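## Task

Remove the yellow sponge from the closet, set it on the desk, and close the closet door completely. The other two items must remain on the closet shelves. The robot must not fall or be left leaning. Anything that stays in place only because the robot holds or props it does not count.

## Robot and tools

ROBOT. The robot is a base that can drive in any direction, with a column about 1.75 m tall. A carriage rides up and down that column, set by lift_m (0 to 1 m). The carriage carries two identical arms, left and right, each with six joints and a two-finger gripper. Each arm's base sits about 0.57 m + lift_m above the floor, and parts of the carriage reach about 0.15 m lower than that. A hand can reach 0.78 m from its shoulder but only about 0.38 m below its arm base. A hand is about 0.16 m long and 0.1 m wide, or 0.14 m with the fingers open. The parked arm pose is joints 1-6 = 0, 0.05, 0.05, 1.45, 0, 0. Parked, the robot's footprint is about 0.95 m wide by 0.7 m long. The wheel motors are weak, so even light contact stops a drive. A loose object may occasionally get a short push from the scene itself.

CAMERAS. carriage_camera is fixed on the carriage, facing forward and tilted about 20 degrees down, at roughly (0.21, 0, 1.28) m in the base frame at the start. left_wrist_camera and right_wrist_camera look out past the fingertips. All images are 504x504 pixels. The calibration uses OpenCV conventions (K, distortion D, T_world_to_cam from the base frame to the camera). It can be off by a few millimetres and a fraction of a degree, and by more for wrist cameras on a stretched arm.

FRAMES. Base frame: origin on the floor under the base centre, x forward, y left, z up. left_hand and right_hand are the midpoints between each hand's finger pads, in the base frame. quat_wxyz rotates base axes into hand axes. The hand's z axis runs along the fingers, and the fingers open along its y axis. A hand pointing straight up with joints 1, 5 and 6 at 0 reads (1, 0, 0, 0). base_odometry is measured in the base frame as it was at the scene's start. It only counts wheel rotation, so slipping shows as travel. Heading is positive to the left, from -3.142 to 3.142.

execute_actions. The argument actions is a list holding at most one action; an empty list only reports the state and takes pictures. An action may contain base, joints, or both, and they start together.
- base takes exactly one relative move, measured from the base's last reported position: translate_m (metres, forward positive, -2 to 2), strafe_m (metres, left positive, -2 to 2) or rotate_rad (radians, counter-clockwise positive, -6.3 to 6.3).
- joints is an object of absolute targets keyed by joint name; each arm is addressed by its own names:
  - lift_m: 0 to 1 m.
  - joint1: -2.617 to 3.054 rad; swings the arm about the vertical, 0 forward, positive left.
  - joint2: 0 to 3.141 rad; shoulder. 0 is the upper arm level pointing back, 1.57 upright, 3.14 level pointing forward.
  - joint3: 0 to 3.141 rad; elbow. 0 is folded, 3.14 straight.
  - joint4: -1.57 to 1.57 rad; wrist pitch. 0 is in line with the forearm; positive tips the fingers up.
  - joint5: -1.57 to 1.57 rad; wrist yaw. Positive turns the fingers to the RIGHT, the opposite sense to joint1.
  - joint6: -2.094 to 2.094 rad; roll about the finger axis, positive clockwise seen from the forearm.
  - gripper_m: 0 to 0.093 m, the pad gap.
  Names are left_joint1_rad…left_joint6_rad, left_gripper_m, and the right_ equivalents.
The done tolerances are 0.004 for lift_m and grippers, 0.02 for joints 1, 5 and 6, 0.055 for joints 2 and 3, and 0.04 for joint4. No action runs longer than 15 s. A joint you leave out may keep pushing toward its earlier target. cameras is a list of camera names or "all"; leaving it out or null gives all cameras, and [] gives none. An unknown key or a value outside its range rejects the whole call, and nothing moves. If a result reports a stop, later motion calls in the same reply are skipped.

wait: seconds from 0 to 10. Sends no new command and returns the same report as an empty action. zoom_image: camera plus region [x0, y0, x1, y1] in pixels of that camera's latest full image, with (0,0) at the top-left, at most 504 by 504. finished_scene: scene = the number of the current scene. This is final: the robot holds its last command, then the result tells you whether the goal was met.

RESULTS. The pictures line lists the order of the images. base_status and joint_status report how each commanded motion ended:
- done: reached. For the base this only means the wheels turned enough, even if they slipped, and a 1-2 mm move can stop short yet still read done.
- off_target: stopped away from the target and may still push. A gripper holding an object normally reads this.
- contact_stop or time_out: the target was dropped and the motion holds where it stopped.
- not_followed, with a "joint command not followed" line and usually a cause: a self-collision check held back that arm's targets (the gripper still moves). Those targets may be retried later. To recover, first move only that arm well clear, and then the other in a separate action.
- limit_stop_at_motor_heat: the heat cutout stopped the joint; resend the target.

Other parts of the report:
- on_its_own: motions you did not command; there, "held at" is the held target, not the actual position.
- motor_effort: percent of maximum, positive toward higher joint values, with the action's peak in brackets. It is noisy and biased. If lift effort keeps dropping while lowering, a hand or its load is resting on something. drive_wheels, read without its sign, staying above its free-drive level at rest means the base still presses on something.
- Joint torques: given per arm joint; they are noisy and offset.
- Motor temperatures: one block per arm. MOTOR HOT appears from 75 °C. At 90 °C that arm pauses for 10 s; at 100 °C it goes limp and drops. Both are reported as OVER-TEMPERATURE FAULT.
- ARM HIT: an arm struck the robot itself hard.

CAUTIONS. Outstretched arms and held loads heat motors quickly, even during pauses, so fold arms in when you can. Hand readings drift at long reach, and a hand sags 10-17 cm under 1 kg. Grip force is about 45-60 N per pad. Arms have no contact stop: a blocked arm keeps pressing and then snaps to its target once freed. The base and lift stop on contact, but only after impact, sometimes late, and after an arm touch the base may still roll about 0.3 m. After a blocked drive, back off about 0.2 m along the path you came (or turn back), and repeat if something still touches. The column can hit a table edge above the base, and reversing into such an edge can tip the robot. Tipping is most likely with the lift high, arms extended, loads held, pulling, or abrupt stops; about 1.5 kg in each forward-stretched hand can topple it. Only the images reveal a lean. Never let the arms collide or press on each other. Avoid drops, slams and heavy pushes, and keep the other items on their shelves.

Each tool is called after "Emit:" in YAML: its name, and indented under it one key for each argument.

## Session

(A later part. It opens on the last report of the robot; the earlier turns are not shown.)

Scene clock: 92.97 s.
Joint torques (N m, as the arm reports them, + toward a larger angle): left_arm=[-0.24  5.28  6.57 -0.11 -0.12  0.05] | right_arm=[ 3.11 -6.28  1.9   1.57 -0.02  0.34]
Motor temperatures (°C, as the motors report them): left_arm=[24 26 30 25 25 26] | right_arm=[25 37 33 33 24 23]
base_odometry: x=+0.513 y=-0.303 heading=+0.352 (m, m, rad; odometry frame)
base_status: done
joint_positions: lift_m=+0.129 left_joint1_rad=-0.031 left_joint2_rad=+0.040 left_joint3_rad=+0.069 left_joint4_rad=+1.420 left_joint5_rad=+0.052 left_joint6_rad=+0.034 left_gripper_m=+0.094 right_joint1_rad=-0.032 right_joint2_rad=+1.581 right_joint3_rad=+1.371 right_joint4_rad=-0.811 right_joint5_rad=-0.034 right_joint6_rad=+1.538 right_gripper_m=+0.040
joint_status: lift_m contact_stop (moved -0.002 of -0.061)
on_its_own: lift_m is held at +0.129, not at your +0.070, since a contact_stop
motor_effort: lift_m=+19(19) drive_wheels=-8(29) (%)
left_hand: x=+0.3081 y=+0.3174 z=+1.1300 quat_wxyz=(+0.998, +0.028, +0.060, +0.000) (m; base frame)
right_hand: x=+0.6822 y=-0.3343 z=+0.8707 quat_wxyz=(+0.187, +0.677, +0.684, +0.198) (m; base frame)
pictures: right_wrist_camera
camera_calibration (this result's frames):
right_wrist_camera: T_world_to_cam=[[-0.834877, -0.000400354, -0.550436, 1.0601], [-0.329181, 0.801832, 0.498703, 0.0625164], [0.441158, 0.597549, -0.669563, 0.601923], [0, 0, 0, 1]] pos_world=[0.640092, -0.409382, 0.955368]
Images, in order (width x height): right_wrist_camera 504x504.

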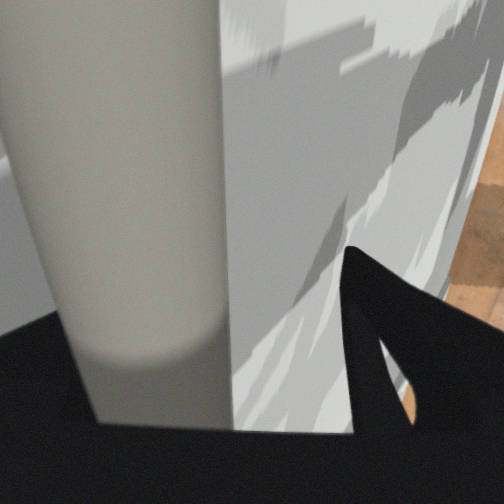

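Emit:
execute_actions:
  actions:
    - {"joints":{"lift_m":0.08,"right_joint1_rad":0.06}}
  cameras: ["carriage_camera","right_wrist_camera"]

Emit:
execute_actions:
  actions:
    - {"base":{"translate_m":-0.12}}
  cameras: ["carriage_camera"]

Scene clock: 99.00 s.
Joint torques (N m, as the arm reports them, + toward a larger angle): left_arm=[-0.28  5.51  6.73 -0.08 -0.11  0.02] | right_arm=[ 7.98 -5.04 -4.3   2.48 -0.02  0.35]
Motor temperatures (°C, as the motors report them): left_arm=[24 26 30 25 25 26] | right_arm=[25 36 32 33 24 23]
base_odometry: x=+0.514 y=-0.303 heading=+0.353 (m, m, rad; odometry frame)
base_status: not commanded
joint_positions: lift_m=+0.102 left_joint1_rad=-0.031 left_joint2_rad=+0.038 left_joint3_rad=+0.066 left_joint4_rad=+1.418 left_joint5_rad=+0.052 left_joint6_rad=+0.034 left_gripper_m=+0.094 right_joint1_rad=-0.031 right_joint2_rad=+1.569 right_joint3_rad=+1.455 right_joint4_rad=-0.891 right_joint5_rad=-0.033 right_joint6_rad=+1.538 right_gripper_m=+0.041
joint_status: lift_m contact_stop (moved -0.027 of -0.049); right_joint1_rad off_target (ended at -0.031, target +0.060)
on_its_own: lift_m is held at +0.101, not at your +0.080, since a contact_stop
motor_effort: lift_m=+17(18) drive_wheels=-33(37) (%)
left_hand: x=+0.3088 y=+0.3174 z=+1.1021 quat_wxyz=(+0.998, +0.028, +0.062, +0.000) (m; base frame)
right_hand: x=+0.6807 y=-0.3339 z=+0.8698 quat_wxyz=(+0.193, +0.675, +0.683, +0.203) (m; base frame)
pictures: carriage_camera, right_wrist_camera
camera_calibration (this result's frames):
carriage_camera: T_world_to_cam=[[-0.0566734, -0.998231, 0.0179793, -0.00833916], [-0.346026, 0.00274677, -0.938221, 1.087], [0.936512, -0.0593935, -0.34557, 0.181025], [0, 0, 0, 1]] pos_world=[0.206127, -0.000558424, 1.08256]
right_wrist_camera: T_world_to_cam=[[-0.825966, -0.0016564, -0.563717, 1.06344], [-0.337701, 0.802156, 0.492447, 0.073563], [0.451373, 0.597113, -0.663113, 0.588991], [0, 0, 0, 1]] pos_world=[0.63735, -0.408941, 0.953819]
Images, in order (width x height): carriage_camera 504x504, right_wrist_camera 504x504.

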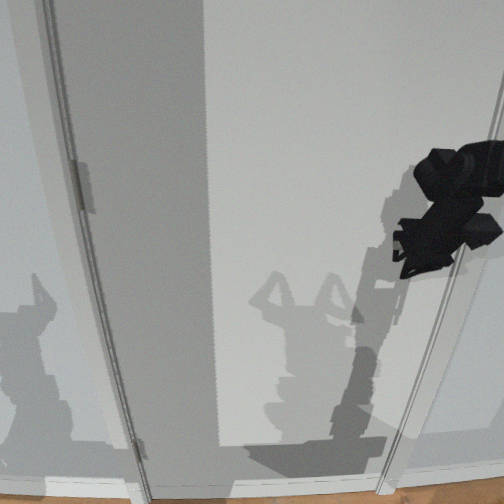

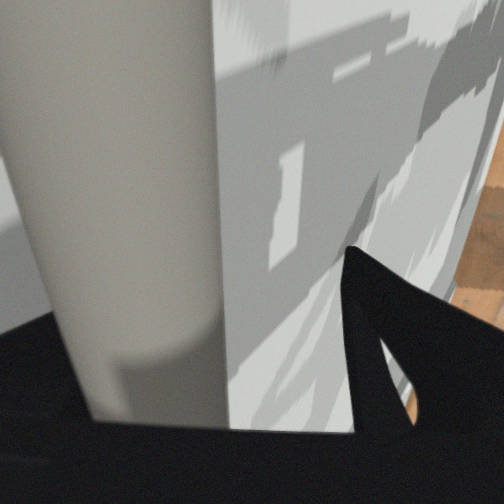

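not run: a stop came earlier in this reply.

Emit:
execute_actions:
  actions:
    - {"base":{"translate_m":-0.12},"joints":{"lift_m":0.102}}
  cameras: ["carriage_camera"]

Scene clock: 102.40 s.
Joint torques (N m, as the arm reports them, + toward a larger angle): left_arm=[-0.24  5.4   6.69 -0.11 -0.12  0.04] | right_arm=[  9.23 -10.76  -8.2    2.25  -0.03   0.39]
Motor temperatures (°C, as the motors report them): left_arm=[24 26 31 25 25 26] | right_arm=[25 36 32 34 24 23]
base_odometry: x=+0.479 y=-0.316 heading=+0.351 (m, m, rad; odometry frame)
base_status: translate_m contact_stop (by the wheels' count: -0.037 of -0.120)
joint_positions: lift_m=+0.103 left_joint1_rad=-0.031 left_joint2_rad=+0.038 left_joint3_rad=+0.066 left_joint4_rad=+1.420 left_joint5_rad=+0.053 left_joint6_rad=+0.034 left_gripper_m=+0.094 right_joint1_rad=-0.047 right_joint2_rad=+1.640 right_joint3_rad=+1.512 right_joint4_rad=-0.867 right_joint5_rad=-0.033 right_joint6_rad=+1.537 right_gripper_m=+0.048
joint_status: all done
motor_effort: lift_m=+12(18) drive_wheels=-45(89) (%)
left_hand: x=+0.3080 y=+0.3173 z=+1.1036 quat_wxyz=(+0.998, +0.028, +0.060, +0.000) (m; base frame)
right_hand: x=+0.7015 y=-0.3416 z=+0.8682 quat_wxyz=(+0.198, +0.679, +0.677, +0.204) (m; base frame)
pictures: carriage_camera
camera_calibration (this result's frames):
carriage_camera: T_world_to_cam=[[-0.0566734, -0.998231, 0.0179793, -0.00836018], [-0.346026, 0.00274677, -0.938221, 1.0881], [0.936512, -0.0593935, -0.34557, 0.18143], [0, 0, 0, 1]] pos_world=[0.206127, -0.000558424, 1.08373]
Images, in order (width x height): carriage_camera 504x504.

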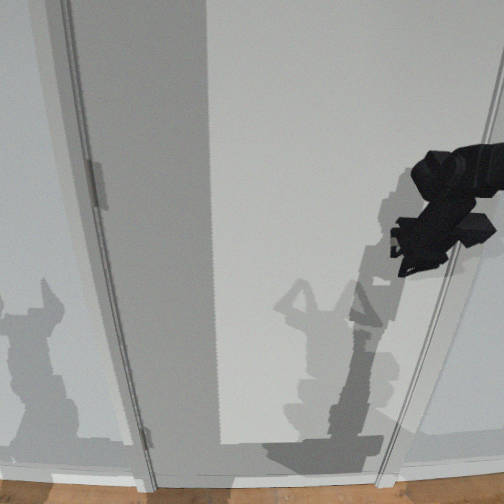

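Emit:
execute_actions:
  actions:
    - {"base":{"translate_m":0.035},"joints":{"lift_m":0.2,"right_joint1_rad":0.0,"right_joint2_rad":1.6,"right_joint3_rad":1.3,"right_joint4_rad":-0.8}}
  cameras: []

Emit:
execute_actions:
  actions:
    - {"base":{"strafe_m":0.035}}
  cameras: ["carriage_camera","right_wrist_camera"]

Emit:
execute_actions:
  actions:
    - {"joints":{"right_joint2_rad":1.85,"right_joint3_rad":1.25,"right_joint4_rad":-0.55}}
  cameras: ["carriage_camera","right_wrist_camera"]

Scene clock: 111.97 s.
Joint torques (N m, as the arm reports them, + toward a larger angle): left_arm=[-0.21  5.42  6.67 -0.08 -0.12  0.03] | right_arm=[ 0.93 -8.27  6.09  1.42 -0.07  0.08]
Motor temperatures (°C, as the motors report them): left_arm=[24 26 31 25 25 26] | right_arm=[27 38 34 35 24 23]
base_odometry: x=+0.512 y=-0.303 heading=+0.352 (m, m, rad; odometry frame)
base_status: done
joint_positions: lift_m=+0.200 left_joint1_rad=-0.031 left_joint2_rad=+0.038 left_joint3_rad=+0.066 left_joint4_rad=+1.417 left_joint5_rad=+0.053 left_joint6_rad=+0.034 left_gripper_m=+0.094 right_joint1_rad=-0.006 right_joint2_rad=+1.610 right_joint3_rad=+1.310 right_joint4_rad=-0.814 right_joint5_rad=-0.029 right_joint6_rad=+1.562 right_gripper_m=+0.040
joint_status: all done
motor_effort: lift_m=+22(25) drive_wheels=+2(26) (%)
left_hand: x=+0.3088 y=+0.3173 z=+1.2002 quat_wxyz=(+0.998, +0.028, +0.062, +0.000) (m; base frame)
right_hand: x=+0.6697 y=-0.3244 z=+0.9079 quat_wxyz=(+0.152, +0.685, +0.692, +0.169) (m; base frame)
pictures: none
No camera images: the call's "cameras" was empty. Leave "cameras" out to get every camera's image.

Scene clock: 113.13 s.
Joint torques (N m, as the arm reports them, + toward a larger angle): left_arm=[-0.24  5.45  6.78 -0.09 -0.13  0.05] | right_arm=[ 1.1  -8.3   6.03  1.42 -0.06  0.08]
Motor temperatures (°C, as the motors report them): left_arm=[24 26 31 25 25 26] | right_arm=[27 38 34 35 24 23]
base_odometry: x=+0.500 y=-0.271 heading=+0.351 (m, m, rad; odometry frame)
base_status: done
joint_positions: lift_m=+0.200 left_joint1_rad=-0.031 left_joint2_rad=+0.038 left_joint3_rad=+0.066 left_joint4_rad=+1.417 left_joint5_rad=+0.053 left_joint6_rad=+0.034 left_gripper_m=+0.094 right_joint1_rad=-0.006 right_joint2_rad=+1.610 right_joint3_rad=+1.310 right_joint4_rad=-0.814 right_joint5_rad=-0.030 right_joint6_rad=+1.563 right_gripper_m=+0.040
joint_status: not commanded
motor_effort: lift_m=+22(22) drive_wheels=-6(24) (%)
left_hand: x=+0.3088 y=+0.3173 z=+1.2002 quat_wxyz=(+0.998, +0.028, +0.062, +0.000) (m; base frame)
right_hand: x=+0.6697 y=-0.3244 z=+0.9079 quat_wxyz=(+0.151, +0.685, +0.692, +0.170) (m; base frame)
pictures: carriage_camera, right_wrist_camera
camera_calibration (this result's frames):
carriage_camera: T_world_to_cam=[[-0.0566734, -0.998231, 0.0179793, -0.0100993], [-0.346026, 0.00274677, -0.938221, 1.17885], [0.936512, -0.0593935, -0.34557, 0.214856], [0, 0, 0, 1]] pos_world=[0.206127, -0.000558424, 1.18045]
right_wrist_camera: T_world_to_cam=[[-0.882182, 0.00289448, -0.470899, 1.03075], [-0.282943, 0.796093, 0.534958, -0.0337799], [0.376428, 0.605168, -0.70148, 0.701167], [0, 0, 0, 1]] pos_world=[0.63581, -0.400415, 0.995304]
Images, in order (width x height): carriage_camera 504x504, right_wrist_camera 504x504.

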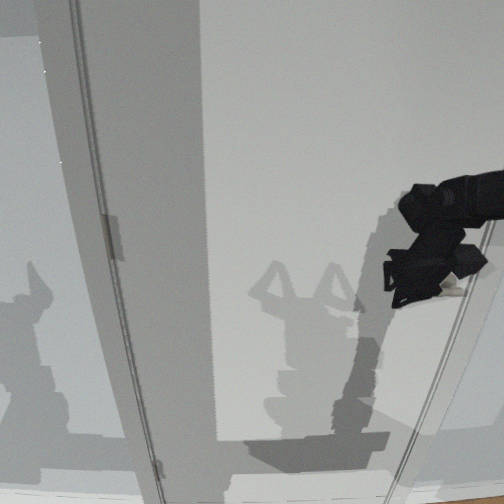

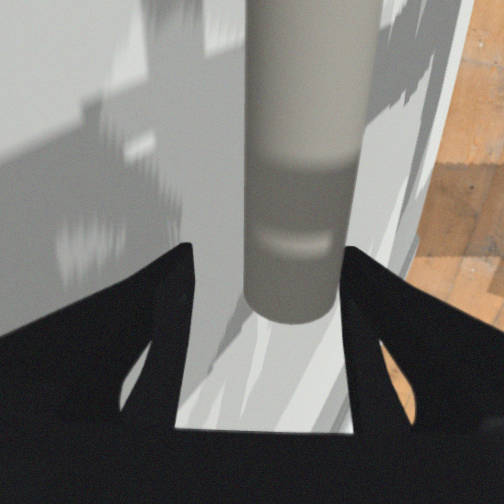

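Scene clock: 114.00 s.
Joint torques (N m, as the arm reports them, + toward a larger angle): left_arm=[-0.27  5.46  6.74 -0.09 -0.15  0.02] | right_arm=[ 0.88  7.27  5.96  3.35 -0.05  0.04]
Motor temperatures (°C, as the motors report them): left_arm=[24 26 31 25 25 26] | right_arm=[27 38 34 35 24 23]
base_odometry: x=+0.500 y=-0.271 heading=+0.351 (m, m, rad; odometry frame)
base_status: not commanded
joint_positions: lift_m=+0.200 left_joint1_rad=-0.031 left_joint2_rad=+0.038 left_joint3_rad=+0.066 left_joint4_rad=+1.417 left_joint5_rad=+0.053 left_joint6_rad=+0.034 left_gripper_m=+0.094 right_joint1_rad=-0.005 right_joint2_rad=+1.639 right_joint3_rad=+1.262 right_joint4_rad=-0.736 right_joint5_rad=-0.031 right_joint6_rad=+1.566 right_gripper_m=+0.040
joint_status: right_joint2_rad off_target (ended at +1.639, target +1.850); right_joint4_rad off_target (ended at -0.736, target -0.550); the others done
motor_effort: lift_m=+22(22) drive_wheels=+10(9) (%)
left_hand: x=+0.3088 y=+0.3173 z=+1.2003 quat_wxyz=(+0.998, +0.028, +0.062, +0.000) (m; base frame)
right_hand: x=+0.6757 y=-0.3239 z=+0.8880 quat_wxyz=(+0.151, +0.686, +0.691, +0.170) (m; base frame)
pictures: carriage_camera, right_wrist_camera
camera_calibration (this result's frames):
carriage_camera: T_world_to_cam=[[-0.0566734, -0.998231, 0.0179793, -0.0101009], [-0.346026, 0.00274677, -0.938221, 1.17894], [0.936512, -0.0593935, -0.34557, 0.214886], [0, 0, 0, 1]] pos_world=[0.206127, -0.000558424, 1.18054]
right_wrist_camera: T_world_to_cam=[[-0.882214, 0.00530761, -0.470819, 1.02735], [-0.281732, 0.795234, 0.53687, -0.0246473], [0.377261, 0.606279, -0.700071, 0.683275], [0, 0, 0, 1]] pos_world=[0.641622, -0.400107, 0.975268]
Images, in order (width x height): carriage_camera 504x504, right_wrist_camera 504x504.

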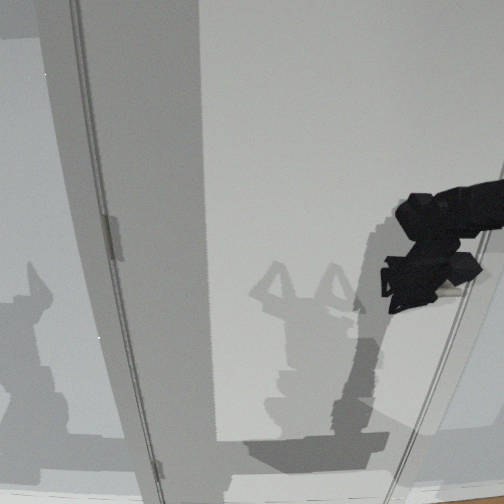

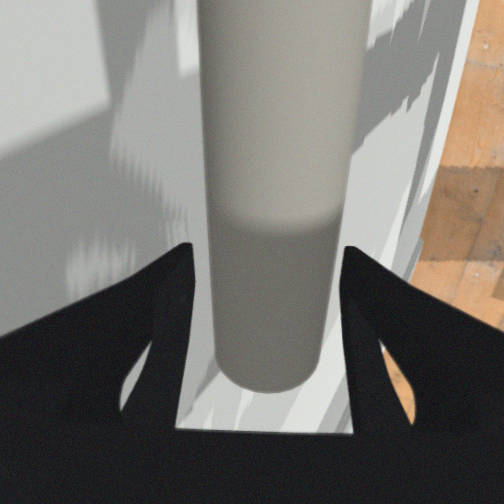

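Emit:
execute_actions:
  actions:
    - {"joints":{"lift_m":0.33,"right_joint2_rad":1.6,"right_joint3_rad":1.3,"right_joint4_rad":-0.8}}
  cameras: []

Emit:
execute_actions:
  actions:
    - {"base":{"strafe_m":-0.015},"joints":{"right_joint6_rad":-1.57,"right_gripper_m":0.06}}
  cameras: []

Emit:
execute_actions:
  actions:
    - {"joints":{"lift_m":0.22}}
  cameras: ["carriage_camera","right_wrist_camera"]

Emit:
execute_actions:
  actions:
    - {"joints":{"lift_m":0.1,"right_gripper_m":0.04}}
  cameras: ["carriage_camera","right_wrist_camera"]

Scene clock: 122.03 s.
Joint torques (N m, as the arm reports them, + toward a larger angle): left_arm=[-0.23  5.46  6.75 -0.08 -0.13  0.05] | right_arm=[ 0.82 -7.72  7.1   1.39 -0.03  0.09]
Motor temperatures (°C, as the motors report them): left_arm=[24 26 31 25 25 26] | right_arm=[26 37 34 39 24 23]
base_odometry: x=+0.500 y=-0.271 heading=+0.351 (m, m, rad; odometry frame)
base_status: not commanded
joint_positions: lift_m=+0.330 left_joint1_rad=-0.031 left_joint2_rad=+0.038 left_joint3_rad=+0.066 left_joint4_rad=+1.416 left_joint5_rad=+0.053 left_joint6_rad=+0.034 left_gripper_m=+0.094 right_joint1_rad=-0.005 right_joint2_rad=+1.603 right_joint3_rad=+1.296 right_joint4_rad=-0.813 right_joint5_rad=-0.032 right_joint6_rad=+1.562 right_gripper_m=+0.040
joint_status: all done
motor_effort: lift_m=+22(28) drive_wheels=+5(9) (%)
left_hand: x=+0.3092 y=+0.3172 z=+1.3302 quat_wxyz=(+0.998, +0.028, +0.062, +0.000) (m; base frame)
right_hand: x=+0.6664 y=-0.3235 z=+1.0352 quat_wxyz=(+0.148, +0.685, +0.693, +0.168) (m; base frame)
pictures: none
No camera images: the call's "cameras" was empty. Leave "cameras" out to get every camera's image.

Scene clock: 124.37 s.
Joint torques (N m, as the arm reports them, + toward a larger angle): left_arm=[-0.35  5.46  6.71 -0.08 -0.12  0.03] | right_arm=[ 1.2  -5.79  7.69  1.49 -0.21  0.  ]
Motor temperatures (°C, as the motors report them): left_arm=[24 27 31 25 25 26] | right_arm=[26 37 34 39 24 23]
base_odometry: x=+0.505 y=-0.285 heading=+0.352 (m, m, rad; odometry frame)
base_status: done
joint_positions: lift_m=+0.330 left_joint1_rad=-0.031 left_joint2_rad=+0.038 left_joint3_rad=+0.066 left_joint4_rad=+1.417 left_joint5_rad=+0.052 left_joint6_rad=+0.034 left_gripper_m=+0.094 right_joint1_rad=-0.009 right_joint2_rad=+1.579 right_joint3_rad=+1.288 right_joint4_rad=-0.820 right_joint5_rad=-0.027 right_joint6_rad=-1.563 right_gripper_m=+0.060
joint_status: all done
motor_effort: lift_m=+22(22) drive_wheels=+5(26) (%)
left_hand: x=+0.3090 y=+0.3173 z=+1.3302 quat_wxyz=(+0.998, +0.028, +0.062, +0.000) (m; base frame)
right_hand: x=+0.6621 y=-0.3260 z=+1.0404 quat_wxyz=(+0.170, -0.685, +0.692, -0.152) (m; base frame)
pictures: none
No camera images: the call's "cameras" was empty. Leave "cameras" out to get every camera's image.

Scene clock: 125.33 s.
Joint torques (N m, as the arm reports them, + toward a larger angle): left_arm=[-0.2   5.45  6.73 -0.08 -0.12  0.03] | right_arm=[ 1.17 -6.4   7.52  1.51 -0.2   0.  ]
Motor temperatures (°C, as the motors report them): left_arm=[24 27 31 25 25 26] | right_arm=[26 37 34 39 24 23]
base_odometry: x=+0.505 y=-0.285 heading=+0.352 (m, m, rad; odometry frame)
base_status: not commanded
joint_positions: lift_m=+0.220 left_joint1_rad=-0.031 left_joint2_rad=+0.038 left_joint3_rad=+0.066 left_joint4_rad=+1.417 left_joint5_rad=+0.052 left_joint6_rad=+0.034 left_gripper_m=+0.094 right_joint1_rad=-0.009 right_joint2_rad=+1.587 right_joint3_rad=+1.290 right_joint4_rad=-0.819 right_joint5_rad=-0.029 right_joint6_rad=-1.563 right_gripper_m=+0.060
joint_status: all done
motor_effort: lift_m=+16(16) drive_wheels=+3(6) (%)
left_hand: x=+0.3090 y=+0.3173 z=+1.2209 quat_wxyz=(+0.998, +0.028, +0.062, +0.000) (m; base frame)
right_hand: x=+0.6634 y=-0.3256 z=+0.9291 quat_wxyz=(+0.169, -0.686, +0.692, -0.150) (m; base frame)
pictures: carriage_camera, right_wrist_camera
camera_calibration (this result's frames):
carriage_camera: T_world_to_cam=[[-0.0566734, -0.998231, 0.0179793, -0.0104726], [-0.346026, 0.00274677, -0.938221, 1.19833], [0.936512, -0.0593935, -0.34557, 0.222031], [0, 0, 0, 1]] pos_world=[0.206127, -0.000558424, 1.20122]
right_wrist_camera: T_world_to_cam=[[0.911985, -0.0193331, 0.409767, -0.980531], [-0.245074, -0.826718, 0.506435, -0.573008], [0.328971, -0.562284, -0.758693, 0.423675], [0, 0, 0, 1]] pos_world=[0.614424, -0.254447, 1.01342]
Images, in order (width x height): carriage_camera 504x504, right_wrist_camera 504x504.

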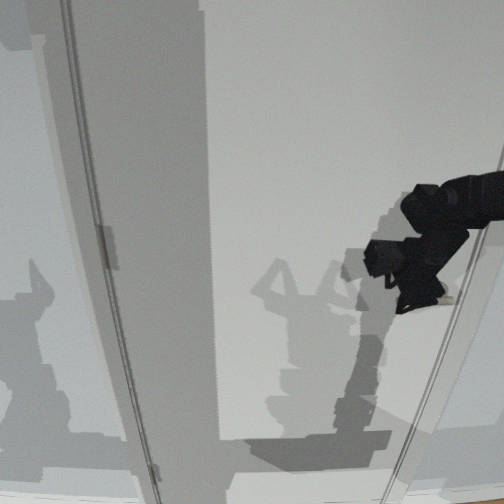

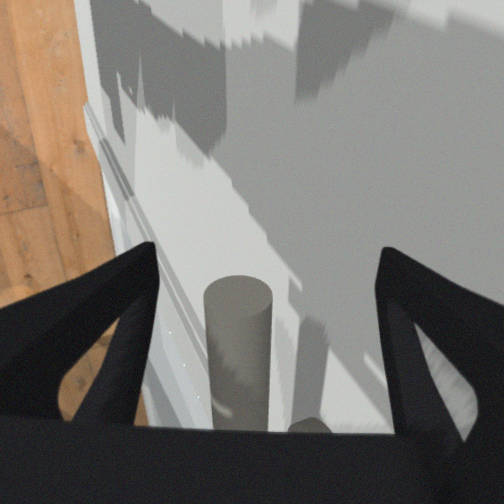

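Scene clock: 126.33 s.
Joint torques (N m, as the arm reports them, + toward a larger angle): left_arm=[-0.21  5.44  6.77 -0.05 -0.14  0.04] | right_arm=[ 0.86 -2.07 -0.87  2.29 -0.3   0.79]
Motor temperatures (°C, as the motors report them): left_arm=[24 27 31 25 25 26] | right_arm=[26 36 34 38 24 23]
base_odometry: x=+0.505 y=-0.285 heading=+0.352 (m, m, rad; odometry frame)
base_status: not commanded
joint_positions: lift_m=+0.101 left_joint1_rad=-0.031 left_joint2_rad=+0.038 left_joint3_rad=+0.066 left_joint4_rad=+1.417 left_joint5_rad=+0.052 left_joint6_rad=+0.034 left_gripper_m=+0.094 right_joint1_rad=-0.005 right_joint2_rad=+1.534 right_joint3_rad=+1.408 right_joint4_rad=-0.875 right_joint5_rad=-0.017 right_joint6_rad=-1.636 right_gripper_m=+0.040
joint_status: all done
motor_effort: lift_m=+10(14) drive_wheels=-10(9) (%)
left_hand: x=+0.3090 y=+0.3173 z=+1.1017 quat_wxyz=(+0.998, +0.028, +0.062, +0.000) (m; base frame)
right_hand: x=+0.6727 y=-0.3264 z=+0.8667 quat_wxyz=(+0.198, -0.700, +0.656, -0.200) (m; base frame)
pictures: carriage_camera, right_wrist_camera
camera_calibration (this result's frames):
carriage_camera: T_world_to_cam=[[-0.0566734, -0.998231, 0.0179793, -0.00832812], [-0.346026, 0.00274677, -0.938221, 1.08643], [0.936512, -0.0593935, -0.34557, 0.180813], [0, 0, 0, 1]] pos_world=[0.206127, -0.000558424, 1.08194]
right_wrist_camera: T_world_to_cam=[[0.85706, 0.0564789, 0.512111, -0.990479], [-0.25436, -0.81801, 0.515908, -0.538849], [0.44805, -0.572425, -0.686718, 0.227013], [0, 0, 0, 1]] pos_world=[0.610125, -0.254895, 0.941126]
Images, in order (width x height): carriage_camera 504x504, right_wrist_camera 504x504.

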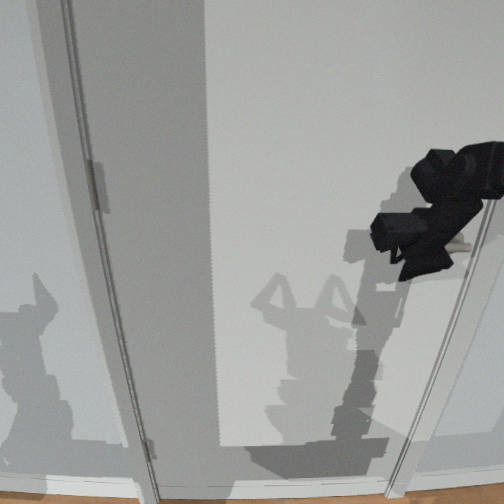

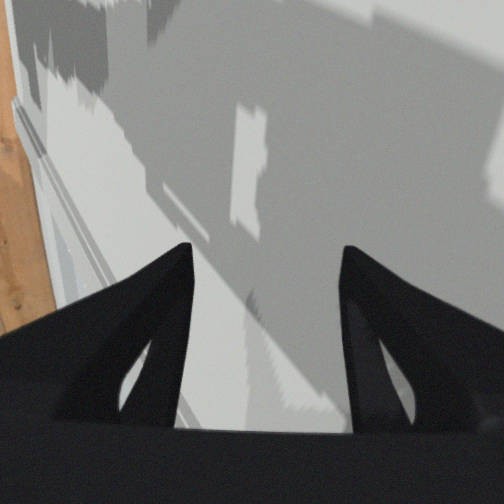

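Emit:
execute_actions:
  actions:
    - {"joints":{"right_joint2_rad":1.8,"right_joint3_rad":1.25,"right_joint4_rad":-0.7}}
  cameras: ["right_wrist_camera"]

Emit:
execute_actions:
  actions:
    - {"base":{"translate_m":-0.15},"joints":{"lift_m":0.1}}
  cameras: ["carriage_camera","right_wrist_camera"]

Scene clock: 131.33 s.
Joint torques (N m, as the arm reports them, + toward a larger angle): left_arm=[-0.21  5.48  6.67 -0.08 -0.12  0.03] | right_arm=[ 0.91 10.86 -4.53  3.41 -0.3   0.79]
Motor temperatures (°C, as the motors report them): left_arm=[24 27 32 25 25 26] | right_arm=[26 35 33 39 24 23]
base_odometry: x=+0.505 y=-0.285 heading=+0.352 (m, m, rad; odometry frame)
base_status: not commanded
joint_positions: lift_m=+0.101 left_joint1_rad=-0.031 left_joint2_rad=+0.038 left_joint3_rad=+0.066 left_joint4_rad=+1.417 left_joint5_rad=+0.052 left_joint6_rad=+0.034 left_gripper_m=+0.094 right_joint1_rad=-0.005 right_joint2_rad=+1.549 right_joint3_rad=+1.409 right_joint4_rad=-0.872 right_joint5_rad=-0.017 right_joint6_rad=-1.637 right_gripper_m=+0.040
joint_status: right_joint2_rad off_target (ended at +1.549, target +1.800); right_joint3_rad off_target (ended at +1.409, target +1.250); right_joint4_rad off_target (ended at -0.873, target -0.700)
motor_effort: lift_m=+10(10) drive_wheels=+3(6) (%)
left_hand: x=+0.3090 y=+0.3173 z=+1.1017 quat_wxyz=(+0.998, +0.028, +0.062, +0.000) (m; base frame)
right_hand: x=+0.6745 y=-0.3264 z=+0.8614 quat_wxyz=(+0.194, -0.702, +0.657, -0.196) (m; base frame)
pictures: right_wrist_camera
camera_calibration (this result's frames):
right_wrist_camera: T_world_to_cam=[[0.863397, 0.0572063, 0.501272, -0.984032], [-0.247322, -0.817995, 0.519342, -0.543379], [0.439748, -0.572374, -0.692106, 0.232836], [0, 0, 0, 1]] pos_world=[0.612832, -0.254919, 0.936614]
Images, in order (width x height): right_wrist_camera 504x504.

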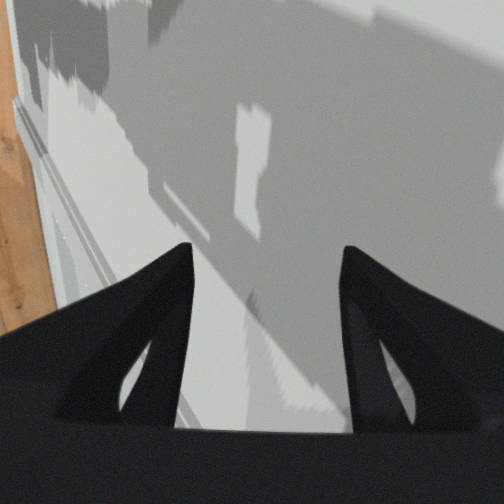

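Scene clock: 132.73 s.
Joint torques (N m, as the arm reports them, + toward a larger angle): left_arm=[-0.16  5.43  6.69 -0.09 -0.11  0.04] | right_arm=[  1.9   -2.29 -10.26   3.2   -0.29   1.02]
Motor temperatures (°C, as the motors report them): left_arm=[24 27 32 25 25 26] | right_arm=[26 35 34 40 24 24]
base_odometry: x=+0.453 y=-0.305 heading=+0.353 (m, m, rad; odometry frame)
base_status: translate_m contact_stop (by the wheels' count: -0.056 of -0.150)
joint_positions: lift_m=+0.101 left_joint1_rad=-0.031 left_joint2_rad=+0.038 left_joint3_rad=+0.066 left_joint4_rad=+1.419 left_joint5_rad=+0.052 left_joint6_rad=+0.034 left_gripper_m=+0.094 right_joint1_rad=-0.017 right_joint2_rad=+1.711 right_joint3_rad=+1.579 right_joint4_rad=-0.855 right_joint5_rad=-0.019 right_joint6_rad=-1.658 right_gripper_m=+0.041
joint_status: all done
on_its_own: right_joint2_rad moved +0.161 toward your old target +1.800
motor_effort: lift_m=+10(11) drive_wheels=+33(56) (%)
left_hand: x=+0.3085 y=+0.3173 z=+1.1018 quat_wxyz=(+0.998, +0.028, +0.061, +0.000) (m; base frame)
right_hand: x=+0.7221 y=-0.3316 z=+0.8646 quat_wxyz=(+0.199, -0.702, +0.651, -0.208) (m; base frame)
pictures: carriage_camera, right_wrist_camera
camera_calibration (this result's frames):
carriage_camera: T_world_to_cam=[[-0.0566734, -0.998231, 0.0179793, -0.0083289], [-0.346026, 0.00274677, -0.938221, 1.08647], [0.936512, -0.0593935, -0.34557, 0.180828], [0, 0, 0, 1]] pos_world=[0.206127, -0.000558424, 1.08199]
right_wrist_camera: T_world_to_cam=[[0.849584, 0.0678225, 0.523075, -1.03177], [-0.25578, -0.814315, 0.521026, -0.531664], [0.461285, -0.576447, -0.674481, 0.178972], [0, 0, 0, 1]] pos_world=[0.658032, -0.259797, 0.937418]
Images, in order (width x height): carriage_camera 504x504, right_wrist_camera 504x504.

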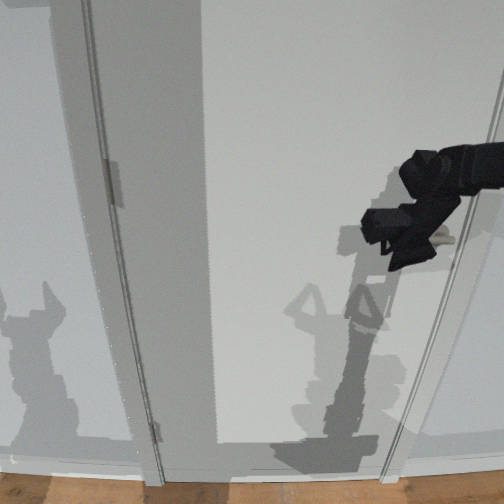

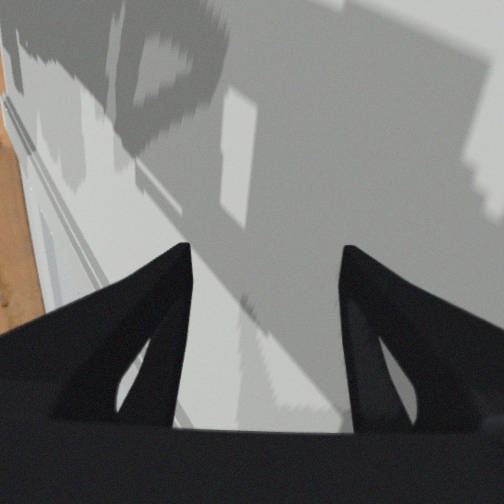

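Emit:
execute_actions:
  actions:
    - {"base":{"translate_m":0.05},"joints":{"lift_m":0.3,"right_joint1_rad":0,"right_joint2_rad":1.6,"right_joint3_rad":1.3,"right_joint4_rad":-0.8}}
  cameras: []

Emit:
execute_actions:
  actions:
    - {"base":{"translate_m":-0.25}}
  cameras: []

Emit:
execute_actions:
  actions:
    - {"base":{"strafe_m":0.03},"joints":{"lift_m":0.12,"right_joint2_rad":1.6,"right_joint3_rad":0.95,"right_joint4_rad":0.65,"right_joint6_rad":1.57,"right_gripper_m":0.093}}
  cameras: ["carriage_camera","right_wrist_camera"]

Scene clock: 147.37 s.
Joint torques (N m, as the arm reports them, + toward a larger angle): left_arm=[-0.32  5.53  6.66 -0.08 -0.13  0.06] | right_arm=[ 1.41 -8.56  6.79  1.43 -0.21  0.15]
Motor temperatures (°C, as the motors report them): left_arm=[24 27 32 25 25 26] | right_arm=[26 33 37 44 24 24]
base_odometry: x=+0.499 y=-0.288 heading=+0.353 (m, m, rad; odometry frame)
base_status: done
joint_positions: lift_m=+0.300 left_joint1_rad=-0.031 left_joint2_rad=+0.038 left_joint3_rad=+0.066 left_joint4_rad=+1.417 left_joint5_rad=+0.052 left_joint6_rad=+0.034 left_gripper_m=+0.094 right_joint1_rad=-0.012 right_joint2_rad=+1.613 right_joint3_rad=+1.299 right_joint4_rad=-0.815 right_joint5_rad=-0.028 right_joint6_rad=-1.577 right_gripper_m=+0.040
joint_status: all done
motor_effort: lift_m=+22(25) drive_wheels=+2(20) (%)
left_hand: x=+0.3088 y=+0.3173 z=+1.3002 quat_wxyz=(+0.998, +0.028, +0.062, +0.000) (m; base frame)
right_hand: x=+0.6670 y=-0.3269 z=+1.0027 quat_wxyz=(+0.164, -0.690, +0.689, -0.147) (m; base frame)
pictures: none
No camera images: the call's "cameras" was empty. Leave "cameras" out to get every camera's image.

Scene clock: 149.77 s.
Joint torques (N m, as the arm reports them, + toward a larger angle): left_arm=[-0.19  5.47  6.69 -0.07 -0.12  0.04] | right_arm=[ 1.51 -8.58  6.85  1.39 -0.2   0.14]
Motor temperatures (°C, as the motors report them): left_arm=[24 27 32 25 25 26] | right_arm=[25 33 37 43 24 24]
base_odometry: x=+0.265 y=-0.374 heading=+0.353 (m, m, rad; odometry frame)
base_status: done
joint_positions: lift_m=+0.300 left_joint1_rad=-0.031 left_joint2_rad=+0.038 left_joint3_rad=+0.066 left_joint4_rad=+1.417 left_joint5_rad=+0.052 left_joint6_rad=+0.034 left_gripper_m=+0.094 right_joint1_rad=-0.012 right_joint2_rad=+1.613 right_joint3_rad=+1.299 right_joint4_rad=-0.813 right_joint5_rad=-0.029 right_joint6_rad=-1.577 right_gripper_m=+0.040
joint_status: not commanded
motor_effort: lift_m=+22(22) drive_wheels=-5(21) (%)
left_hand: x=+0.3089 y=+0.3173 z=+1.3002 quat_wxyz=(+0.998, +0.028, +0.062, +0.000) (m; base frame)
right_hand: x=+0.6675 y=-0.3269 z=+1.0029 quat_wxyz=(+0.164, -0.690, +0.689, -0.147) (m; base frame)
pictures: none
No camera images: the call's "cameras" was empty. Leave "cameras" out to get every camera's image.

Scene clock: 152.10 s.
Joint torques (N m, as the arm reports them, + toward a larger angle): left_arm=[-0.27  5.42  6.68 -0.07 -0.13  0.04] | right_arm=[ 1.16 -8.25  7.01  2.48 -0.1   0.03]
Motor temperatures (°C, as the motors report them): left_arm=[24 27 32 25 25 26] | right_arm=[25 33 37 43 24 24]
base_odometry: x=+0.254 y=-0.346 heading=+0.353 (m, m, rad; odometry frame)
base_status: done
joint_positions: lift_m=+0.120 left_joint1_rad=-0.031 left_joint2_rad=+0.038 left_joint3_rad=+0.067 left_joint4_rad=+1.417 left_joint5_rad=+0.053 left_joint6_rad=+0.034 left_gripper_m=+0.094 right_joint1_rad=-0.008 right_joint2_rad=+1.603 right_joint3_rad=+0.952 right_joint4_rad=+0.636 right_joint5_rad=-0.029 right_joint6_rad=+1.564 right_gripper_m=+0.093
joint_status: all done
motor_effort: lift_m=+16(17) drive_wheels=-7(17) (%)
left_hand: x=+0.3088 y=+0.3172 z=+1.1211 quat_wxyz=(+0.998, +0.029, +0.062, +0.000) (m; base frame)
right_hand: x=+0.7847 y=-0.3264 z=+0.9597 quat_wxyz=(+0.493, +0.497, +0.511, +0.500) (m; base frame)
pictures: carriage_camera, right_wrist_camera
camera_calibration (this result's frames):
carriage_camera: T_world_to_cam=[[-0.0566734, -0.998231, 0.0179793, -0.00867551], [-0.346026, 0.00274677, -0.938221, 1.10456], [0.936512, -0.0593935, -0.34557, 0.18749], [0, 0, 0, 1]] pos_world=[0.206127, -0.000558424, 1.10126]
right_wrist_camera: T_world_to_cam=[[0.0173574, -0.00113636, -0.999849, 0.957009], [-0.6002, 0.79977, -0.0113284, 0.747116], [0.799662, 0.600305, 0.0131999, -0.324107], [0, 0, 0, 1]] pos_world=[0.690984, -0.40187, 0.969606]
Images, in order (width x height): carriage_camera 504x504, right_wrist_camera 504x504.

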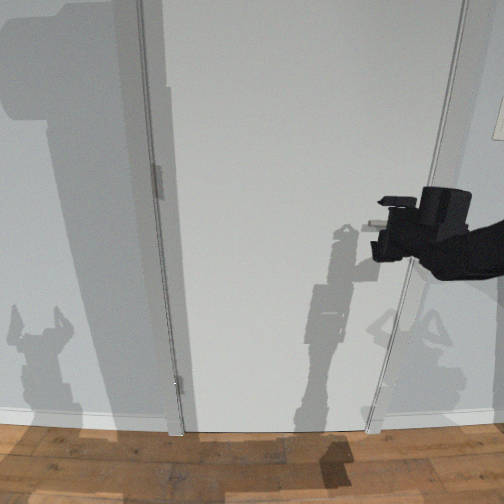

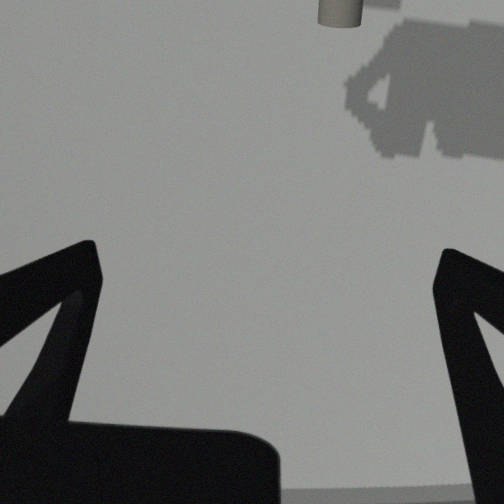

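Emit:
execute_actions:
  actions:
    - {"base":{"strafe_m":-0.045},"joints":{"lift_m":0.09}}
  cameras: []

Emit:
execute_actions:
  actions:
    - {"base":{"translate_m":0.19}}
  cameras: ["right_wrist_camera"]

Emit:
execute_actions:
  actions:
    - {"joints":{"right_gripper_m":0.0}}
  cameras: ["right_wrist_camera"]

Emit:
execute_actions:
  actions:
    - {"joints":{"lift_m":0.02,"right_joint6_rad":0.8}}
  cameras: ["carriage_camera","right_wrist_camera"]

Scene clock: 160.90 s.
Joint torques (N m, as the arm reports them, + toward a larger angle): left_arm=[-0.26  5.4   6.62 -0.09 -0.11  0.03] | right_arm=[ 1.18 -8.34  7.14  2.45 -0.14  0.02]
Motor temperatures (°C, as the motors report them): left_arm=[24 27 32 25 25 26] | right_arm=[25 34 37 43 24 24]
base_odometry: x=+0.269 y=-0.388 heading=+0.353 (m, m, rad; odometry frame)
base_status: done
joint_positions: lift_m=+0.090 left_joint1_rad=-0.031 left_joint2_rad=+0.038 left_joint3_rad=+0.067 left_joint4_rad=+1.417 left_joint5_rad=+0.052 left_joint6_rad=+0.034 left_gripper_m=+0.094 right_joint1_rad=-0.008 right_joint2_rad=+1.604 right_joint3_rad=+0.952 right_joint4_rad=+0.639 right_joint5_rad=-0.030 right_joint6_rad=+1.564 right_gripper_m=+0.093
joint_status: all done
motor_effort: lift_m=+16(17) drive_wheels=-3(22) (%)
left_hand: x=+0.3087 y=+0.3173 z=+1.0911 quat_wxyz=(+0.998, +0.028, +0.061, +0.000) (m; base frame)
right_hand: x=+0.7849 y=-0.3263 z=+0.9301 quat_wxyz=(+0.493, +0.496, +0.510, +0.501) (m; base frame)
pictures: none
No camera images: the call's "cameras" was empty. Leave "cameras" out to get every camera's image.

Scene clock: 163.00 s.
Joint torques (N m, as the arm reports them, + toward a larger angle): left_arm=[-0.25  5.45  6.65 -0.07 -0.12  0.04] | right_arm=[ 0.94 -0.58 14.19  2.33  0.04  0.03]
Motor temperatures (°C, as the motors report them): left_arm=[24 27 32 25 25 26] | right_arm=[25 34 38 43 24 24]
base_odometry: x=+0.442 y=-0.325 heading=+0.351 (m, m, rad; odometry frame)
base_status: translate_m contact_stop (by the wheels' count: +0.183 of +0.190)
joint_positions: lift_m=+0.090 left_joint1_rad=-0.031 left_joint2_rad=+0.038 left_joint3_rad=+0.067 left_joint4_rad=+1.414 left_joint5_rad=+0.052 left_joint6_rad=+0.034 left_gripper_m=+0.094 right_joint1_rad=-0.007 right_joint2_rad=+1.509 right_joint3_rad=+0.853 right_joint4_rad=+0.647 right_joint5_rad=-0.039 right_joint6_rad=+1.564 right_gripper_m=+0.093
joint_status: not commanded
motor_effort: lift_m=+17(17) drive_wheels=+26(37) (%)
left_hand: x=+0.3094 y=+0.3173 z=+1.0909 quat_wxyz=(+0.998, +0.028, +0.063, +0.000) (m; base frame)
right_hand: x=+0.7592 y=-0.3240 z=+0.9296 quat_wxyz=(+0.491, +0.493, +0.512, +0.504) (m; base frame)
pictures: right_wrist_camera
camera_calibration (this result's frames):
right_wrist_camera: T_world_to_cam=[[0.0234592, -0.000456774, -0.999725, 0.922823], [-0.608927, 0.793091, -0.0146513, 0.737052], [0.792879, 0.609103, 0.0183272, -0.30157], [0, 0, 0, 1]] pos_world=[0.66627, -0.40044, 0.938895]
Images, in order (width x height): right_wrist_camera 504x504.

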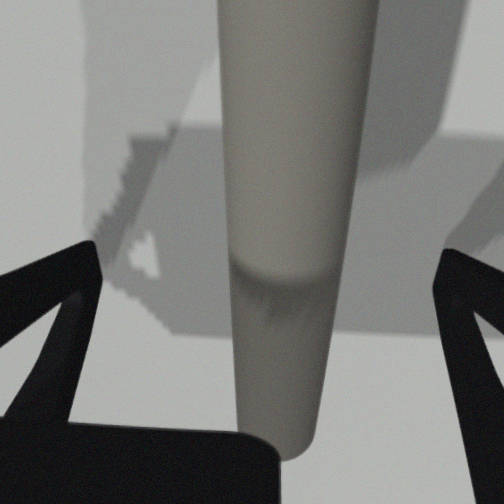

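not run: a stop came earlier in this reply.

not run: a stop came earlier in this reply.

Emit:
execute_actions:
  actions:
    - {"base":{"translate_m":-0.025},"joints":{"right_gripper_m":0.0}}
  cameras: []

Emit:
execute_actions:
  actions:
    - {"joints":{"lift_m":0.02,"right_joint6_rad":0.8,"right_joint2_rad":1.65}}
  cameras: ["carriage_camera","right_wrist_camera"]

Scene clock: 166.93 s.
Joint torques (N m, as the arm reports them, + toward a larger angle): left_arm=[-0.23  5.44  6.71 -0.06 -0.11  0.05] | right_arm=[ 1.16 -7.35  7.94  2.5  -0.05  0.09]
Motor temperatures (°C, as the motors report them): left_arm=[24 27 32 25 25 26] | right_arm=[25 34 40 43 24 24]
base_odometry: x=+0.418 y=-0.334 heading=+0.352 (m, m, rad; odometry frame)
base_status: done
joint_positions: lift_m=+0.090 left_joint1_rad=-0.031 left_joint2_rad=+0.038 left_joint3_rad=+0.067 left_joint4_rad=+1.414 left_joint5_rad=+0.052 left_joint6_rad=+0.034 left_gripper_m=+0.094 right_joint1_rad=-0.007 right_joint2_rad=+1.594 right_joint3_rad=+0.939 right_joint4_rad=+0.635 right_joint5_rad=-0.036 right_joint6_rad=+1.557 right_gripper_m=+0.014
joint_status: right_gripper_m off_target (ended at +0.014, target +0.000)
motor_effort: lift_m=+17(17) drive_wheels=-7(19) (%)
left_hand: x=+0.3094 y=+0.3173 z=+1.0909 quat_wxyz=(+0.998, +0.028, +0.063, +0.000) (m; base frame)
right_hand: x=+0.7818 y=-0.3247 z=+0.9278 quat_wxyz=(+0.491, +0.494, +0.515, +0.499) (m; base frame)
pictures: none
No camera images: the call's "cameras" was empty. Leave "cameras" out to get every camera's image.

Scene clock: 168.23 s.
Joint torques (N m, as the arm reports them, + toward a larger angle): left_arm=[-0.24  5.47  6.71 -0.07 -0.11  0.03] | right_arm=[ 0.34 -3.58  4.42  0.46  0.03 -3.06]
Motor temperatures (°C, as the motors report them): left_arm=[24 27 32 25 25 26] | right_arm=[25 34 39 42 24 24]
base_odometry: x=+0.418 y=-0.334 heading=+0.352 (m, m, rad; odometry frame)
base_status: not commanded
joint_positions: lift_m=+0.020 left_joint1_rad=-0.031 left_joint2_rad=+0.038 left_joint3_rad=+0.067 left_joint4_rad=+1.415 left_joint5_rad=+0.052 left_joint6_rad=+0.034 left_gripper_m=+0.094 right_joint1_rad=+0.001 right_joint2_rad=+1.591 right_joint3_rad=+0.989 right_joint4_rad=+0.805 right_joint5_rad=-0.043 right_joint6_rad=+1.083 right_gripper_m=+0.019
joint_status: right_joint2_rad off_target (ended at +1.591, target +1.650); right_joint6_rad off_target (ended at +1.083, target +0.800); the others done
motor_effort: lift_m=+15(16) drive_wheels=+5(9) (%)
left_hand: x=+0.3093 y=+0.3173 z=+1.0211 quat_wxyz=(+0.998, +0.028, +0.063, +0.000) (m; base frame)
right_hand: x=+0.7809 y=-0.3192 z=+0.9246 quat_wxyz=(+0.657, +0.311, +0.550, +0.412) (m; base frame)
pictures: carriage_camera, right_wrist_camera
camera_calibration (this result's frames):
carriage_camera: T_world_to_cam=[[-0.0566734, -0.998231, 0.0179793, -0.00687941], [-0.346026, 0.00274677, -0.938221, 1.01083], [0.936512, -0.0593935, -0.34557, 0.152969], [0, 0, 0, 1]] pos_world=[0.206127, -0.000558424, 1.00137]
right_wrist_camera: T_world_to_cam=[[0.230527, -0.462062, -0.856362, 0.475701], [-0.522137, 0.683899, -0.509564, 1.10134], [0.821115, 0.564606, -0.0836021, -0.263585], [0, 0, 0, 1]] pos_world=[0.681821, -0.38458, 0.946539]
Images, in order (width x height): carriage_camera 504x504, right_wrist_camera 504x504.

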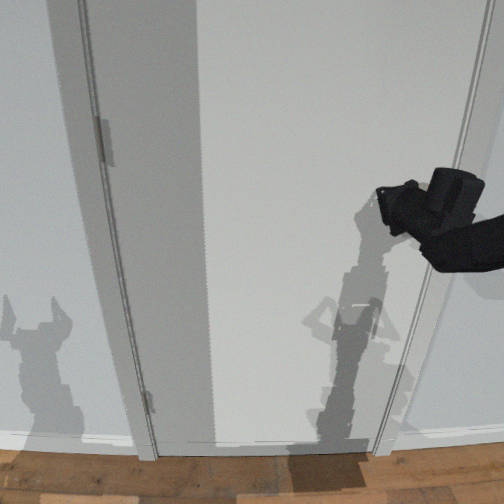

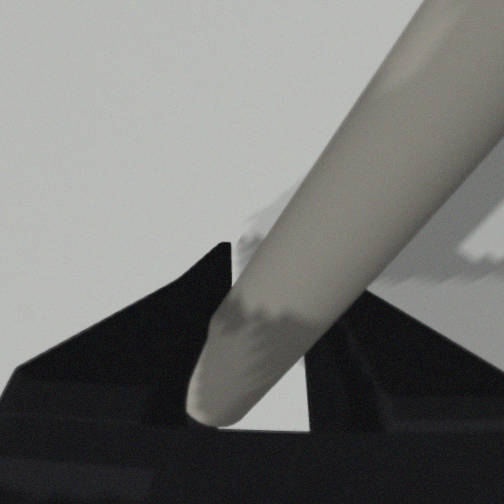

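Emit:
execute_actions:
  actions:
    - {"joints":{"lift_m":0.15,"right_joint6_rad":2.09,"right_joint2_rad":1.55}}
  cameras: ["carriage_camera","right_wrist_camera"]

Scene clock: 174.33 s.
Joint torques (N m, as the arm reports them, + toward a larger angle): left_arm=[-0.25  5.4   6.68 -0.07 -0.11  0.06] | right_arm=[  0.32 -13.73   8.64   4.07   0.13   1.94]
Motor temperatures (°C, as the motors report them): left_arm=[24 27 33 25 25 26] | right_arm=[25 34 39 42 24 27]
base_odometry: x=+0.418 y=-0.334 heading=+0.352 (m, m, rad; odometry frame)
base_status: not commanded
joint_positions: lift_m=+0.149 left_joint1_rad=-0.031 left_joint2_rad=+0.038 left_joint3_rad=+0.067 left_joint4_rad=+1.415 left_joint5_rad=+0.052 left_joint6_rad=+0.034 left_gripper_m=+0.094 right_joint1_rad=+0.001 right_joint2_rad=+1.628 right_joint3_rad=+0.928 right_joint4_rad=+0.494 right_joint5_rad=-0.052 right_joint6_rad=+1.894 right_gripper_m=+0.016
joint_status: right_joint2_rad off_target (ended at +1.628, target +1.550); right_joint6_rad off_target (ended at +1.893, target +2.090); the others done
joint sent to its limit — the command would take right_joint6_rad past its upper limit, so that joint was sent only as far as its limit.
motor_effort: lift_m=+24(26) drive_wheels=-11(15) (%)
left_hand: x=+0.3093 y=+0.3173 z=+1.1500 quat_wxyz=(+0.998, +0.028, +0.063, +0.000) (m; base frame)
right_hand: x=+0.7806 y=-0.3178 z=+0.9305 quat_wxyz=(+0.352, +0.620, +0.467, +0.523) (m; base frame)
pictures: carriage_camera, right_wrist_camera
camera_calibration (this result's frames):
carriage_camera: T_world_to_cam=[[-0.0566734, -0.998231, 0.0179793, -0.00919679], [-0.346026, 0.00274677, -0.938221, 1.13176], [0.936512, -0.0593935, -0.34557, 0.197509], [0, 0, 0, 1]] pos_world=[0.206127, -0.000558424, 1.13026]
right_wrist_camera: T_world_to_cam=[[-0.179095, 0.32269, -0.929406, 1.11858], [-0.560114, 0.743194, 0.36597, 0.337055], [0.808824, 0.586117, 0.0476407, -0.369371], [0, 0, 0, 1]] pos_world=[0.687877, -0.394955, 0.933857]
Images, in order (width x height): carriage_camera 504x504, right_wrist_camera 504x504.

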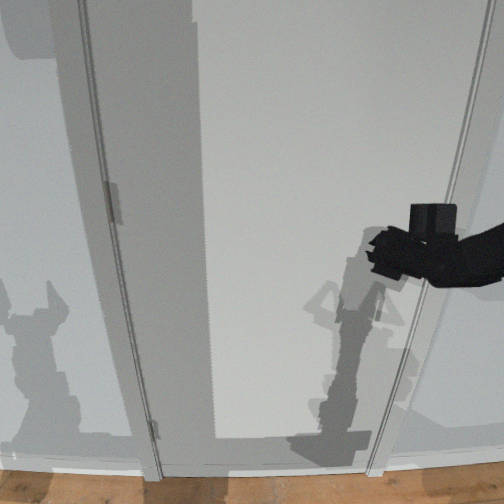

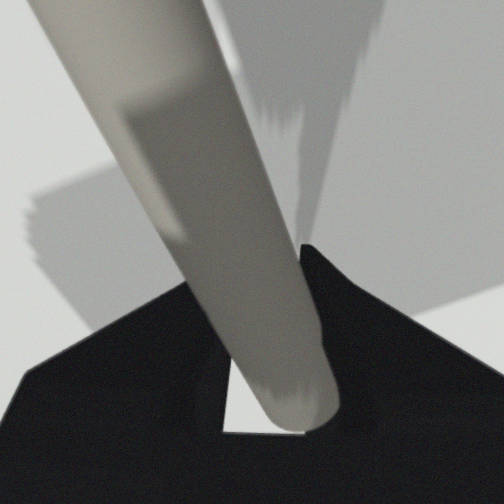

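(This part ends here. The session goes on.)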